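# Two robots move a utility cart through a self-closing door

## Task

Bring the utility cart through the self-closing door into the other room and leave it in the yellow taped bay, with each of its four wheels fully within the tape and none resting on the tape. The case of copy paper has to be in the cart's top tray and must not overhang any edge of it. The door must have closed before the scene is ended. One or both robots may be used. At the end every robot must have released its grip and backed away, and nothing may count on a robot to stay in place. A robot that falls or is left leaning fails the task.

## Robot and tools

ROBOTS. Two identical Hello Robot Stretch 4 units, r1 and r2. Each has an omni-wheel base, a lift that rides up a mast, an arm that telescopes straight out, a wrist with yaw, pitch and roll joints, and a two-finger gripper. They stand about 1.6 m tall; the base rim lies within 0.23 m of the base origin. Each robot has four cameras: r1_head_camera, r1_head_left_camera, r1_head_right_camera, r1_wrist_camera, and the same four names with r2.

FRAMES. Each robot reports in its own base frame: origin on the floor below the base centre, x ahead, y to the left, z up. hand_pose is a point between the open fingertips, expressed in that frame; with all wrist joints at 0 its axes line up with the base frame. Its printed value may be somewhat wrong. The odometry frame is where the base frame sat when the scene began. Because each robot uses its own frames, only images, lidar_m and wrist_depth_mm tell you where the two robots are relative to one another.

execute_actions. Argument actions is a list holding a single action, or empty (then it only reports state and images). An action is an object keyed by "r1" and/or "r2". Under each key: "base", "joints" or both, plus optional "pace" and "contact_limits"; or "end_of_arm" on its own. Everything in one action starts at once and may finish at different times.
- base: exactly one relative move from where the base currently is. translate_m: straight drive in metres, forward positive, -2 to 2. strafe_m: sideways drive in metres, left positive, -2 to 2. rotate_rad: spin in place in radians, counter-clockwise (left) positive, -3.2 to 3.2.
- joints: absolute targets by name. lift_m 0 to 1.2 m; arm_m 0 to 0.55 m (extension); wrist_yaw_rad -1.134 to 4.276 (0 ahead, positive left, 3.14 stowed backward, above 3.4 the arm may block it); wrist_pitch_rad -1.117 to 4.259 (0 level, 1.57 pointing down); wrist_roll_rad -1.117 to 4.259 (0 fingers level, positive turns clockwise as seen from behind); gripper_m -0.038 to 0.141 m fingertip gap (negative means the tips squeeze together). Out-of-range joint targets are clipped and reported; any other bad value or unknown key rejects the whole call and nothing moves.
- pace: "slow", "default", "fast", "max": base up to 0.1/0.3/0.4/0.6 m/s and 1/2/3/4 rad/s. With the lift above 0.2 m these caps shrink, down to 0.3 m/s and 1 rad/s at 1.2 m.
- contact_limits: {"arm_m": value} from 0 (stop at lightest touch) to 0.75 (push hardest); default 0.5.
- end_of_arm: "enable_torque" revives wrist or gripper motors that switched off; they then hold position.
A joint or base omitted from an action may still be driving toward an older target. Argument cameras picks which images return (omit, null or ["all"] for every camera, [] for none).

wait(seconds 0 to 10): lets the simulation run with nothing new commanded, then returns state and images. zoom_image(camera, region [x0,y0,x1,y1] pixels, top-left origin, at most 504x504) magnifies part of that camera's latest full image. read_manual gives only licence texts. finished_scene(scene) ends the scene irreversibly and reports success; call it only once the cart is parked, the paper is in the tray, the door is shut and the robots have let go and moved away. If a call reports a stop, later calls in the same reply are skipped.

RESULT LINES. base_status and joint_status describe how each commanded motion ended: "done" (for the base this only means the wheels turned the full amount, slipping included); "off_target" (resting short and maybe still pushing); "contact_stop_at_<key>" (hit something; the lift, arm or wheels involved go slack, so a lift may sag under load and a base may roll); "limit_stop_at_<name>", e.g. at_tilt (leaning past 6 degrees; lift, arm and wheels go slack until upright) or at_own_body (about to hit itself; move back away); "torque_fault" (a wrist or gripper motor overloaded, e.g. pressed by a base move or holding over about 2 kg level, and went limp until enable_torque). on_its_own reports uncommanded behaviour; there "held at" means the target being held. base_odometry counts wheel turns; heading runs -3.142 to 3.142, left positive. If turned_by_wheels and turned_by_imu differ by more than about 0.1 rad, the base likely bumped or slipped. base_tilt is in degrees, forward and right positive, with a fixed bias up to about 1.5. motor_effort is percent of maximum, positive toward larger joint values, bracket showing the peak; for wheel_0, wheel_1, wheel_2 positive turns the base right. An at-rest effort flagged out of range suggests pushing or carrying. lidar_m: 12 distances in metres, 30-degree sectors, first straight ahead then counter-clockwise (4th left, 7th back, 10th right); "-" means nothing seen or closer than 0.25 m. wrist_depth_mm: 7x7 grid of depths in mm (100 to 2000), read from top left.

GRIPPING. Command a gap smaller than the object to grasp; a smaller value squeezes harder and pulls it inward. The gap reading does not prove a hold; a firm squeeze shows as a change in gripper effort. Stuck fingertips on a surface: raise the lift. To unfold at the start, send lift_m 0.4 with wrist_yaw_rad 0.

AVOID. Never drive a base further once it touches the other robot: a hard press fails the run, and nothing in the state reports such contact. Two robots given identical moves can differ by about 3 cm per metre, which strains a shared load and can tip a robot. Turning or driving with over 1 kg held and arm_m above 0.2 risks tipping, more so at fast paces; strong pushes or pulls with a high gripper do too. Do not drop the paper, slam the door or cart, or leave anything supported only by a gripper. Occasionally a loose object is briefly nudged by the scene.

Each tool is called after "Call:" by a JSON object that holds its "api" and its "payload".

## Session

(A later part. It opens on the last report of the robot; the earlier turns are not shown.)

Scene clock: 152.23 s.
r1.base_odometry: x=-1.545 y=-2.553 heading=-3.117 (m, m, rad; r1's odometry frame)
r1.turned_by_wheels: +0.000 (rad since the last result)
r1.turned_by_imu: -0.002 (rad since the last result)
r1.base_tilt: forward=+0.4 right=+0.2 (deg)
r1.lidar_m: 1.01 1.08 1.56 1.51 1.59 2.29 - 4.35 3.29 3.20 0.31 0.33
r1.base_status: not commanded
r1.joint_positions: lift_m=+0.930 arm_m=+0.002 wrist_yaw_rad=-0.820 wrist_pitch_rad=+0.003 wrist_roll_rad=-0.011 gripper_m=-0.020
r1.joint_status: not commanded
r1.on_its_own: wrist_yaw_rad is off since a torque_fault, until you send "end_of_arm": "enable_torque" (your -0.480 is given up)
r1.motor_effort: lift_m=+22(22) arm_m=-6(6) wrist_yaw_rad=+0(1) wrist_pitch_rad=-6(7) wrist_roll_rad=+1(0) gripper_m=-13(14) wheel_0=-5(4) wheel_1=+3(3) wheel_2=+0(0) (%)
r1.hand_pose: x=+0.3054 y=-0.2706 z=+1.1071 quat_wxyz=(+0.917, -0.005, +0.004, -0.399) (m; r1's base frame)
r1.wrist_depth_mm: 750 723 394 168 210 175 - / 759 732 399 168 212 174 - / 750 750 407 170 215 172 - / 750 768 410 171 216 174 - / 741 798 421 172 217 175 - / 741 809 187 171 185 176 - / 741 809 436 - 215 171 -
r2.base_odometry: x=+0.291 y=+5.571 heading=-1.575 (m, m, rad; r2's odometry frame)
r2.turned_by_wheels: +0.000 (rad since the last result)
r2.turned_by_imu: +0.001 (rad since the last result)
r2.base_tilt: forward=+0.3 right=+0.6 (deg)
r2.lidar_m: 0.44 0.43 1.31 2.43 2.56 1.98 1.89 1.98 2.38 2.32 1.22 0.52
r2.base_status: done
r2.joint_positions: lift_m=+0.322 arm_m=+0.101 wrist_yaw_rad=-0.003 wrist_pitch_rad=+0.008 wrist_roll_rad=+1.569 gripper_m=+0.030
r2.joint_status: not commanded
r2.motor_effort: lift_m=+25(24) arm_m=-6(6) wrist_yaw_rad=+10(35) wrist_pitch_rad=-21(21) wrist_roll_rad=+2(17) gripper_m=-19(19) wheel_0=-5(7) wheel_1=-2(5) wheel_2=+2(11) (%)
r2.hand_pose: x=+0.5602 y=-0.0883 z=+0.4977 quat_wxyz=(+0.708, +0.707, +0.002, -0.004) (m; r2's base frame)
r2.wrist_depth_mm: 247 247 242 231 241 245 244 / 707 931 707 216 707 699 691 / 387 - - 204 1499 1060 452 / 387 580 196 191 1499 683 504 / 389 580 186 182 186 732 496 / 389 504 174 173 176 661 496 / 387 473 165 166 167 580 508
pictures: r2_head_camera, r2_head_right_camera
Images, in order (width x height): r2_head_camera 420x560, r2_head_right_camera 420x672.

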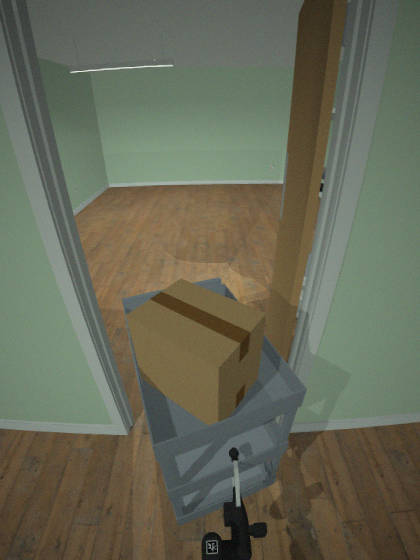

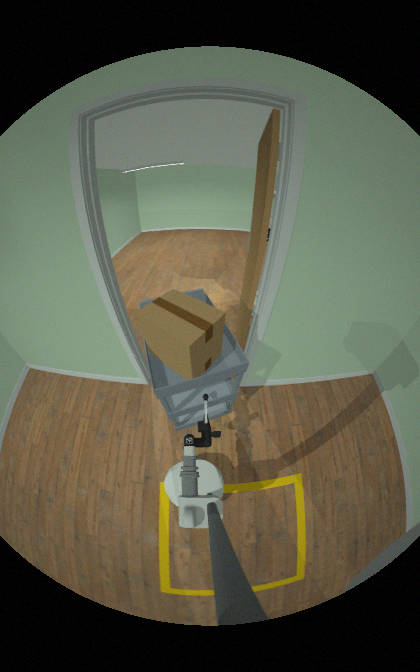

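Call:
{"api": "execute_actions", "payload": {"actions": [{"r2":{"base":{"translate_m":-0.6}}}], "cameras": ["r2_head_right_camera"]}}

Call:
{"api": "execute_actions", "payload": {"actions": [{"r2":{"base":{"strafe_m":-0.2},"pace":"slow"},"r1":{"base":{"strafe_m":-0.2},"pace":"slow"}}], "cameras": []}}

Call:
{"api": "execute_actions", "payload": {"actions": [{"r2":{"base":{"translate_m":-0.75}},"r1":{"joints":{"gripper_m":0.1}}}], "cameras": ["r2_head_right_camera","r1_head_right_camera"]}}

Scene clock: 157.27 s.
r1.base_odometry: x=-1.545 y=-2.553 heading=-3.117 (m, m, rad; r1's odometry frame)
r1.turned_by_wheels: +0.000 (rad since the last result)
r1.turned_by_imu: -0.002 (rad since the last result)
r1.base_tilt: forward=+0.3 right=+0.2 (deg)
r1.lidar_m: 1.02 1.09 1.56 1.52 1.61 2.29 - 4.34 3.30 3.20 0.31 0.32
r1.base_status: not commanded
r1.joint_positions: lift_m=+0.930 arm_m=+0.002 wrist_yaw_rad=-0.820 wrist_pitch_rad=+0.003 wrist_roll_rad=-0.011 gripper_m=-0.020
r1.joint_status: not commanded
r1.on_its_own: wrist_yaw_rad is off since a torque_fault, until you send "end_of_arm": "enable_torque" (your -0.480 is given up)
r1.motor_effort: lift_m=+22(22) arm_m=-6(6) wrist_yaw_rad=-1(1) wrist_pitch_rad=-7(7) wrist_roll_rad=+2(2) gripper_m=-12(14) wheel_0=-4(4) wheel_1=+3(3) wheel_2=+0(0) (%)
r1.hand_pose: x=+0.3054 y=-0.2706 z=+1.1071 quat_wxyz=(+0.917, -0.005, +0.004, -0.399) (m; r1's base frame)
r1.wrist_depth_mm: 759 723 397 169 211 175 - / 759 732 399 169 213 174 - / 750 741 407 170 215 173 - / 759 759 413 172 216 174 - / 750 788 418 172 219 176 - / 750 809 187 170 184 176 - / 750 809 439 - 213 172 -
r2.base_odometry: x=+0.294 y=+6.171 heading=-1.575 (m, m, rad; r2's odometry frame)
r2.turned_by_wheels: +0.000 (rad since the last result)
r2.turned_by_imu: +0.002 (rad since the last result)
r2.base_tilt: forward=+0.3 right=+0.5 (deg)
r2.lidar_m: 0.48 0.50 2.17 2.44 1.82 1.36 1.30 1.36 1.91 2.29 2.04 0.52
r2.base_status: done
r2.joint_positions: lift_m=+0.322 arm_m=+0.101 wrist_yaw_rad=-0.001 wrist_pitch_rad=+0.008 wrist_roll_rad=+1.568 gripper_m=+0.030
r2.joint_status: not commanded
r2.motor_effort: lift_m=+24(25) arm_m=-6(6) wrist_yaw_rad=+4(9) wrist_pitch_rad=-21(23) wrist_roll_rad=+5(8) gripper_m=-19(22) wheel_0=-1(9) wheel_1=+0(8) wheel_2=+0(16) (%)
r2.hand_pose: x=+0.5604 y=-0.0878 z=+0.4976 quat_wxyz=(+0.708, +0.706, +0.002, -0.003) (m; r2's base frame)
r2.wrist_depth_mm: 1205 1205 182 181 182 1060 723 / 394 1182 180 179 180 1078 477 / 384 574 178 178 178 699 500 / 389 580 177 176 176 732 504 / 389 585 175 175 175 732 500 / 389 504 173 173 173 661 496 / 384 488 172 172 172 580 504
pictures: r2_head_right_camera
Images, in order (width x height): r2_head_right_camera 420x672.

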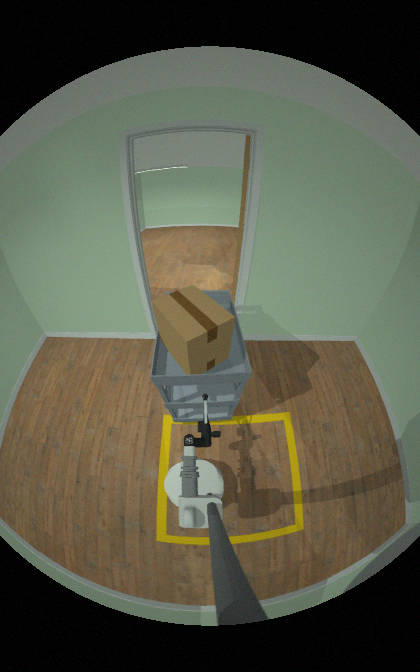

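Scene clock: 160.43 s.
r1.base_odometry: x=-1.549 y=-2.353 heading=-3.117 (m, m, rad; r1's odometry frame)
r1.turned_by_wheels: +0.000 (rad since the last result)
r1.turned_by_imu: -0.002 (rad since the last result)
r1.base_tilt: forward=+0.4 right=+0.1 (deg)
r1.lidar_m: 1.02 1.06 1.55 1.70 1.82 2.60 - 4.08 3.08 3.00 0.31 0.32
r1.base_status: done
r1.joint_positions: lift_m=+0.930 arm_m=+0.002 wrist_yaw_rad=-0.947 wrist_pitch_rad=+0.003 wrist_roll_rad=-0.011 gripper_m=-0.020
r1.joint_status: not commanded
r1.on_its_own: wrist_yaw_rad is off since a torque_fault, until you send "end_of_arm": "enable_torque" (your -0.480 is given up)
r1.motor_effort: lift_m=+21(22) arm_m=-6(6) wrist_yaw_rad=+0(1) wrist_pitch_rad=-5(6) wrist_roll_rad=+2(1) gripper_m=-14(14) wheel_0=+2(6) wheel_1=-3(6) wheel_2=+0(0) (%)
r1.hand_pose: x=+0.2701 y=-0.2852 z=+1.1072 quat_wxyz=(+0.890, -0.004, +0.004, -0.456) (m; r1's base frame)
r1.wrist_depth_mm: 427 347 289 169 221 - - / 430 347 293 169 222 - - / 430 347 294 170 224 - - / 433 355 296 171 226 - - / 439 357 298 172 225 - - / 449 362 187 171 184 - - / 455 357 307 - 224 - -
r2.base_odometry: x=+0.094 y=+6.171 heading=-1.574 (m, m, rad; r2's odometry frame)
r2.turned_by_wheels: +0.001 (rad since the last result)
r2.turned_by_imu: +0.003 (rad since the last result)
r2.base_tilt: forward=+0.1 right=+0.5 (deg)
r2.lidar_m: 0.42 0.42 2.19 2.65 1.83 1.37 1.30 1.36 1.91 2.09 2.04 0.54
r2.base_status: done
r2.joint_positions: lift_m=+0.322 arm_m=+0.101 wrist_yaw_rad=+0.008 wrist_pitch_rad=+0.007 wrist_roll_rad=+1.575 gripper_m=+0.030
r2.joint_status: not commanded
r2.on_its_own: wrist_yaw_rad is at rest, and its effort (-22) is outside its rest range (-13 to +13); wrist_roll_rad is at rest, and its effort (-15) is outside its rest range (-13 to +13)
r2.motor_effort: lift_m=+25(24) arm_m=-6(6) wrist_yaw_rad=-22(31) wrist_pitch_rad=-17(21) wrist_roll_rad=-15(16) gripper_m=-23(16) wheel_0=+5(13) wheel_1=+1(4) wheel_2=+3(2) (%)
r2.hand_pose: x=+0.5611 y=-0.0851 z=+0.4980 quat_wxyz=(+0.705, +0.709, +0.005, +0.001) (m; r2's base frame)
r2.wrist_depth_mm: 251 249 248 237 246 248 250 / 1182 1182 1182 221 1182 991 723 / 387 1182 1182 207 1160 1060 445 / 389 627 200 195 1182 699 500 / 387 580 189 184 788 732 500 / 384 504 178 174 177 668 500 / 384 484 166 167 168 379 496
pictures: none
No camera images: the call's "cameras" was empty. Leave "cameras" out to get every camera's image.

Scene clock: 164.43 s.
r1.base_odometry: x=-1.549 y=-2.353 heading=-3.117 (m, m, rad; r1's odometry frame)
r1.turned_by_wheels: +0.000 (rad since the last result)
r1.turned_by_imu: -0.002 (rad since the last result)
r1.base_tilt: forward=+0.3 right=+0.2 (deg)
r1.lidar_m: 1.01 1.08 1.55 1.72 1.81 2.58 - 4.11 3.08 3.00 1.19 1.03
r1.base_status: not commanded
r1.joint_positions: lift_m=+0.930 arm_m=+0.002 wrist_yaw_rad=-0.964 wrist_pitch_rad=+0.003 wrist_roll_rad=-0.011 gripper_m=+0.100
r1.joint_status: all done
r1.on_its_own: wrist_yaw_rad is off since a torque_fault, until you send "end_of_arm": "enable_torque" (your -0.480 is given up)
r1.motor_effort: lift_m=+22(22) arm_m=-6(5) wrist_yaw_rad=-2(1) wrist_pitch_rad=-6(6) wrist_roll_rad=-2(0) gripper_m=+1(16) wheel_0=+1(2) wheel_1=-3(4) wheel_2=+0(0) (%)
r1.hand_pose: x=+0.2652 y=-0.2868 z=+1.1072 quat_wxyz=(+0.886, -0.004, +0.004, -0.463) (m; r1's base frame)
r1.wrist_depth_mm: 750 854 991 1661 - - - / 750 866 1008 1618 - - - / 750 866 991 1618 - - - / 741 854 991 1618 - - - / 741 842 1008 1618 - - - / 750 842 216 1160 1863 - - / 741 809 946 - - - -
r2.base_odometry: x=+0.097 y=+6.921 heading=-1.575 (m, m, rad; r2's odometry frame)
r2.turned_by_wheels: +0.000 (rad since the last result)
r2.turned_by_imu: +0.000 (rad since the last result)
r2.base_tilt: forward=+0.3 right=+0.7 (deg)
r2.lidar_m: 0.48 0.57 2.74 1.97 0.79 0.56 0.55 0.58 0.82 2.07 2.17 0.51
r2.base_status: done
r2.joint_positions: lift_m=+0.322 arm_m=+0.101 wrist_yaw_rad=-0.004 wrist_pitch_rad=+0.008 wrist_roll_rad=+1.566 gripper_m=+0.030
r2.joint_status: not commanded
r2.motor_effort: lift_m=+25(24) arm_m=-6(6) wrist_yaw_rad=+13(33) wrist_pitch_rad=-21(23) wrist_roll_rad=+11(15) gripper_m=-17(28) wheel_0=-3(8) wheel_1=+0(7) wheel_2=-2(16) (%)
r2.hand_pose: x=+0.5601 y=-0.0886 z=+0.4975 quat_wxyz=(+0.709, +0.706, +0.001, -0.004) (m; r2's base frame)
r2.wrist_depth_mm: 389 1983 152 151 151 1060 683 / 382 569 156 154 155 715 504 / 387 574 159 158 159 741 504 / 389 580 163 163 163 732 504 / 389 580 168 167 168 723 500 / 389 508 173 172 174 654 496 / 387 477 178 175 179 564 500
pictures: r1_head_right_camera, r2_head_right_camera
Images, in order (width x height): r1_head_right_camera 420x672, r2_head_right_camera 420x672.

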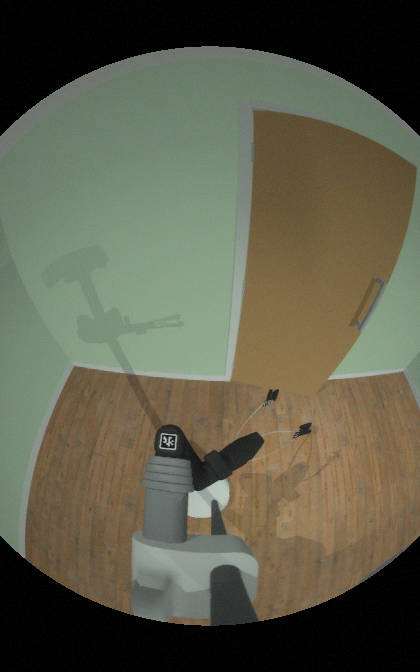

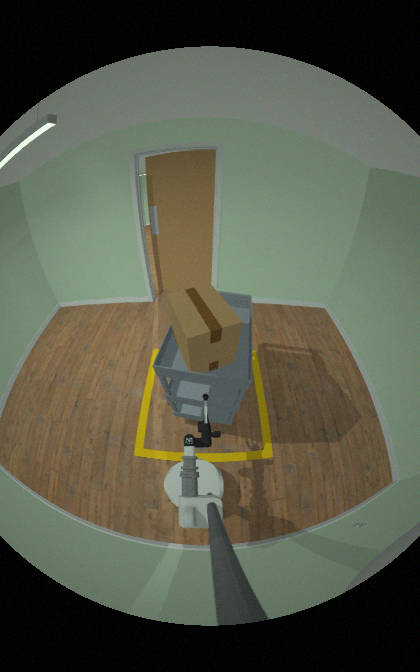

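Bay spans x≈0.25–1.3; pull 0.13 more.

Call:
{"api": "execute_actions", "payload": {"actions": [{"r2":{"base":{"translate_m":-0.13},"pace":"slow"}}], "cameras": []}}

Call:
{"api": "execute_actions", "payload": {"actions": [{"r2":{"joints":{"gripper_m":0.141}}}], "cameras": []}}

Call:
{"api": "execute_actions", "payload": {"actions": [{"r2":{"base":{"translate_m":-0.1},"joints":{"arm_m":0}}}], "cameras": []}}

Call:
{"api": "execute_actions", "payload": {"actions": [{"r2":{"base":{"strafe_m":-0.8},"pace":"max"}}], "cameras": ["r2_head_left_camera","r1_head_right_camera"]}}

Call:
{"api": "zoom_image", "payload": {"camera": "r2_head_left_camera", "region": [20,240,260,480]}}

Scene clock: 168.20 s.
r1.base_odometry: x=-1.549 y=-2.353 heading=-3.117 (m, m, rad; r1's odometry frame)
r1.turned_by_wheels: +0.000 (rad since the last result)
r1.turned_by_imu: -0.001 (rad since the last result)
r1.base_tilt: forward=+0.2 right=+0.1 (deg)
r1.lidar_m: 1.01 1.06 1.54 1.71 1.82 2.59 - 4.09 3.08 3.01 1.37 1.04
r1.base_status: not commanded
r1.joint_positions: lift_m=+0.930 arm_m=+0.002 wrist_yaw_rad=-0.964 wrist_pitch_rad=+0.003 wrist_roll_rad=-0.011 gripper_m=+0.100
r1.joint_status: not commanded
r1.on_its_own: wrist_yaw_rad is off since a torque_fault, until you send "end_of_arm": "enable_torque" (your -0.480 is given up)
r1.motor_effort: lift_m=+21(22) arm_m=-6(6) wrist_yaw_rad=-2(1) wrist_pitch_rad=-6(5) wrist_roll_rad=+0(1) gripper_m=-1(0) wheel_0=+2(1) wheel_1=-4(4) wheel_2=+0(0) (%)
r1.hand_pose: x=+0.2652 y=-0.2868 z=+1.1072 quat_wxyz=(+0.886, -0.004, +0.004, -0.463) (m; r1's base frame)
r1.wrist_depth_mm: 788 960 1205 1618 - - - / 788 960 1205 1576 - - - / 788 946 1205 1576 - - - / 788 946 1182 1618 - - - / 788 931 1205 1576 - - - / 788 917 215 1499 1921 - - / 778 878 1138 - - - -
r2.base_odometry: x=+0.097 y=+7.051 heading=-1.575 (m, m, rad; r2's odometry frame)
r2.turned_by_wheels: +0.000 (rad since the last result)
r2.turned_by_imu: +0.001 (rad since the last result)
r2.base_tilt: forward=+0.2 right=+0.6 (deg)
r2.lidar_m: 0.49 0.61 2.74 1.54 0.60 0.43 0.42 0.44 0.63 1.94 2.16 0.49
r2.base_status: done
r2.joint_positions: lift_m=+0.322 arm_m=+0.101 wrist_yaw_rad=-0.002 wrist_pitch_rad=+0.009 wrist_roll_rad=+1.566 gripper_m=+0.030
r2.joint_status: not commanded
r2.motor_effort: lift_m=+24(24) arm_m=-6(6) wrist_yaw_rad=+7(14) wrist_pitch_rad=-23(23) wrist_roll_rad=+11(12) gripper_m=-21(16) wheel_0=-4(8) wheel_1=-2(5) wheel_2=+2(5) (%)
r2.hand_pose: x=+0.5603 y=-0.0880 z=+0.4974 quat_wxyz=(+0.709, +0.705, +0.002, -0.004) (m; r2's base frame)
r2.wrist_depth_mm: 379 - 142 141 141 1008 484 / 384 569 147 146 147 691 504 / 387 574 154 152 153 732 500 / 392 580 159 158 159 723 496 / 389 585 166 164 166 732 496 / 389 504 173 171 173 627 496 / 389 473 181 176 1430 525 488
pictures: none
No camera images: the call's "cameras" was empty. Leave "cameras" out to get every camera's image.

Scene clock: 170.30 s.
r1.base_odometry: x=-1.549 y=-2.353 heading=-3.117 (m, m, rad; r1's odometry frame)
r1.turned_by_wheels: +0.000 (rad since the last result)
r1.turned_by_imu: -0.001 (rad since the last result)
r1.base_tilt: forward=+0.3 right=+0.2 (deg)
r1.lidar_m: 1.02 1.09 1.55 1.71 1.81 2.61 - 4.09 3.09 2.99 1.37 1.06
r1.base_status: not commanded
r1.joint_positions: lift_m=+0.930 arm_m=+0.002 wrist_yaw_rad=-0.964 wrist_pitch_rad=+0.003 wrist_roll_rad=-0.011 gripper_m=+0.100
r1.joint_status: not commanded
r1.on_its_own: wrist_yaw_rad is off since a torque_fault, until you send "end_of_arm": "enable_torque" (your -0.480 is given up)
r1.motor_effort: lift_m=+22(22) arm_m=-5(5) wrist_yaw_rad=-2(1) wrist_pitch_rad=-6(5) wrist_roll_rad=-3(1) gripper_m=+1(0) wheel_0=+2(1) wheel_1=-4(4) wheel_2=+0(0) (%)
r1.hand_pose: x=+0.2652 y=-0.2868 z=+1.1072 quat_wxyz=(+0.886, -0.004, +0.004, -0.463) (m; r1's base frame)
r1.wrist_depth_mm: 788 946 1229 1618 - - - / 788 960 1205 1661 - - - / 788 946 1205 1618 - - - / 788 946 1205 1618 - - - / 788 960 1205 1576 - - - / 788 917 216 1499 1921 - - / 778 866 1118 - - - -
r2.base_odometry: x=+0.097 y=+7.051 heading=-1.575 (m, m, rad; r2's odometry frame)
r2.turned_by_wheels: +0.000 (rad since the last result)
r2.turned_by_imu: +0.001 (rad since the last result)
r2.base_tilt: forward=+0.2 right=+0.6 (deg)
r2.lidar_m: 0.50 2.48 2.75 1.54 0.61 0.44 0.43 0.43 0.63 1.91 2.17 0.50
r2.base_status: not commanded
r2.joint_positions: lift_m=+0.322 arm_m=+0.101 wrist_yaw_rad=-0.001 wrist_pitch_rad=+0.002 wrist_roll_rad=+1.570 gripper_m=+0.141
r2.joint_status: all done
r2.motor_effort: lift_m=+24(24) arm_m=-5(6) wrist_yaw_rad=+3(14) wrist_pitch_rad=-6(23) wrist_roll_rad=+1(11) gripper_m=+3(23) wheel_0=-2(4) wheel_1=+0(2) wheel_2=-2(3) (%)
r2.hand_pose: x=+0.5603 y=-0.0876 z=+0.4992 quat_wxyz=(+0.707, +0.707, +0.001, -0.001) (m; r2's base frame)
r2.wrist_depth_mm: 375 - 154 153 152 1042 488 / 377 559 161 158 159 707 512 / 377 564 167 164 165 750 512 / 382 564 174 170 171 750 508 / 384 564 180 177 180 750 508 / 379 462 186 184 184 212 504 / 377 525 - 143 1499 741 500
pictures: none
No camera images: the call's "cameras" was empty. Leave "cameras" out to get every camera's image.

Scene clock: 171.83 s.
r1.base_odometry: x=-1.549 y=-2.353 heading=-3.117 (m, m, rad; r1's odometry frame)
r1.turned_by_wheels: +0.000 (rad since the last result)
r1.turned_by_imu: -0.001 (rad since the last result)
r1.base_tilt: forward=+0.3 right=+0.1 (deg)
r1.lidar_m: 1.01 1.10 1.55 1.70 1.83 2.60 - 4.08 3.09 3.00 1.36 1.07
r1.base_status: not commanded
r1.joint_positions: lift_m=+0.930 arm_m=+0.002 wrist_yaw_rad=-0.964 wrist_pitch_rad=+0.003 wrist_roll_rad=-0.011 gripper_m=+0.100
r1.joint_status: not commanded
r1.on_its_own: wrist_yaw_rad is off since a torque_fault, until you send "end_of_arm": "enable_torque" (your -0.480 is given up)
r1.motor_effort: lift_m=+22(22) arm_m=-5(5) wrist_yaw_rad=+0(1) wrist_pitch_rad=-5(6) wrist_roll_rad=-1(0) gripper_m=+1(0) wheel_0=+2(2) wheel_1=-4(4) wheel_2=+0(0) (%)
r1.hand_pose: x=+0.2652 y=-0.2868 z=+1.1072 quat_wxyz=(+0.886, -0.004, +0.004, -0.463) (m; r1's base frame)
r1.wrist_depth_mm: 788 946 1205 1661 - - - / 778 960 1205 1576 - - - / 788 960 1205 1618 - - - / 788 960 1182 1618 - - - / 788 931 1182 1576 - - - / 788 904 215 1499 1983 - - / 778 878 1138 - - - -
r2.base_odometry: x=+0.098 y=+7.152 heading=-1.575 (m, m, rad; r2's odometry frame)
r2.turned_by_wheels: +0.000 (rad since the last result)
r2.turned_by_imu: +0.000 (rad since the last result)
r2.base_tilt: forward=+0.5 right=+0.6 (deg)
r2.lidar_m: 0.61 2.56 2.74 1.20 0.46 0.34 0.32 0.34 0.47 1.47 2.16 0.61
r2.base_status: done
r2.joint_positions: lift_m=+0.322 arm_m=+0.001 wrist_yaw_rad=+0.000 wrist_pitch_rad=+0.002 wrist_roll_rad=+1.570 gripper_m=+0.141
r2.joint_status: all done
r2.motor_effort: lift_m=+24(25) arm_m=-8(7) wrist_yaw_rad=+2(2) wrist_pitch_rad=-5(5) wrist_roll_rad=+1(1) gripper_m=-1(3) wheel_0=+0(6) wheel_1=+0(5) wheel_2=-1(9) (%)
r2.hand_pose: x=+0.4608 y=-0.0874 z=+0.4992 quat_wxyz=(+0.707, +0.707, +0.001, -0.001) (m; r2's base frame)
r2.wrist_depth_mm: - - - - - 1078 732 / 353 455 351 345 349 654 496 / 379 554 - 355 - 759 517 / 387 559 - 373 1983 759 512 / 397 564 1008 384 1983 741 525 / 410 462 - 404 1756 213 517 / 430 521 - 143 1921 627 421
pictures: none
No camera images: the call's "cameras" was empty. Leave "cameras" out to get every camera's image.

Scene clock: 174.63 s.
r1.base_odometry: x=-1.549 y=-2.353 heading=-3.117 (m, m, rad; r1's odometry frame)
r1.turned_by_wheels: +0.000 (rad since the last result)
r1.turned_by_imu: -0.001 (rad since the last result)
r1.base_tilt: forward=+0.3 right=+0.2 (deg)
r1.lidar_m: 1.01 1.08 1.52 1.70 1.83 2.58 - 4.07 3.08 3.00 1.36 1.06
r1.base_status: not commanded
r1.joint_positions: lift_m=+0.930 arm_m=+0.002 wrist_yaw_rad=-0.964 wrist_pitch_rad=+0.003 wrist_roll_rad=-0.011 gripper_m=+0.100
r1.joint_status: not commanded
r1.on_its_own: wrist_yaw_rad is off since a torque_fault, until you send "end_of_arm": "enable_torque" (your -0.480 is given up)
r1.motor_effort: lift_m=+22(22) arm_m=-6(6) wrist_yaw_rad=-2(1) wrist_pitch_rad=-6(6) wrist_roll_rad=+0(1) gripper_m=+0(1) wheel_0=+1(1) wheel_1=-4(4) wheel_2=+0(0) (%)
r1.hand_pose: x=+0.2652 y=-0.2868 z=+1.1072 quat_wxyz=(+0.886, -0.004, +0.004, -0.463) (m; r1's base frame)
r1.wrist_depth_mm: 798 946 1205 1661 - - - / 788 960 1205 1618 - - - / 788 946 1205 1618 - - - / 788 960 1229 1576 - - - / 788 946 1182 1618 - - - / 788 904 216 1499 1921 - - / 768 866 1118 - - - -
r2.base_odometry: x=-0.702 y=+7.155 heading=-1.575 (m, m, rad; r2's odometry frame)
r2.turned_by_wheels: +0.000 (rad since the last result)
r2.turned_by_imu: +0.001 (rad since the last result)
r2.base_tilt: forward=+0.3 right=+0.6 (deg)
r2.lidar_m: 2.44 0.75 0.84 1.29 0.49 0.37 0.34 0.36 0.51 1.25 1.30 1.85
r2.base_status: done
r2.joint_positions: lift_m=+0.322 arm_m=+0.001 wrist_yaw_rad=+0.000 wrist_pitch_rad=+0.002 wrist_roll_rad=+1.570 gripper_m=+0.141
r2.joint_status: not commanded
r2.motor_effort: lift_m=+24(24) arm_m=-8(8) wrist_yaw_rad=+0(2) wrist_pitch_rad=-4(5) wrist_roll_rad=+1(1) gripper_m=+0(1) wheel_0=+0(14) wheel_1=+1(13) wheel_2=+0(2) (%)
r2.hand_pose: x=+0.4608 y=-0.0874 z=+0.4993 quat_wxyz=(+0.707, +0.707, +0.001, -0.001) (m; r2's base frame)
r2.wrist_depth_mm: - - - - - 1098 732 / - - - - - 1098 732 / - - - - - 1098 732 / - - - - - 1078 741 / - - - - - 1078 732 / - - - - 1756 213 732 / - - - 143 1983 991 723
pictures: r1_head_right_camera, r2_head_left_camera
Images, in order (width x height): r1_head_right_camera 420x672, r2_head_left_camera 420x672.

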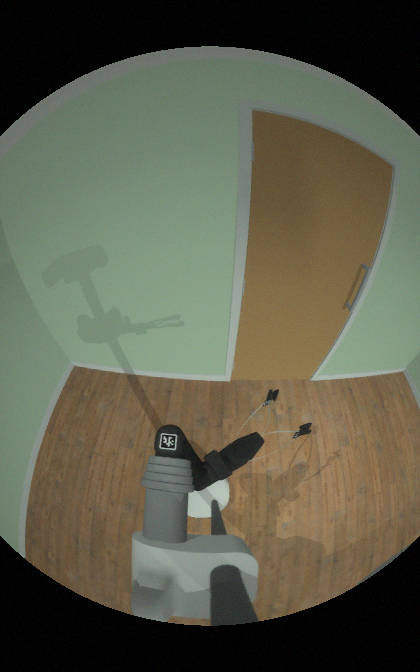

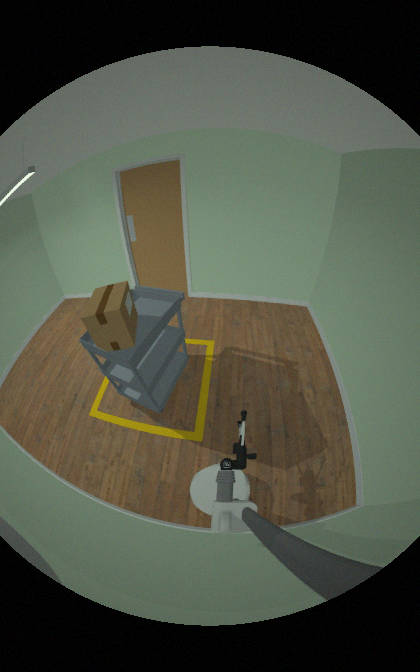

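Region (20, 240, 260, 480) of r2_head_left_camera's 420x672 image, scaled by 2.100, with more detail than that image has.

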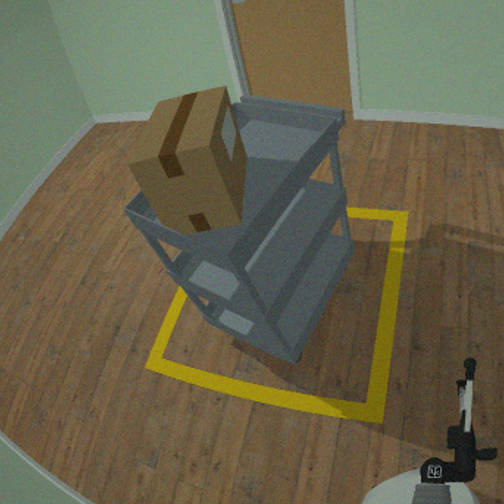

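Call:
{"api": "finished_scene", "payload": {"scene": 1}}

The scene is finished: the task was done.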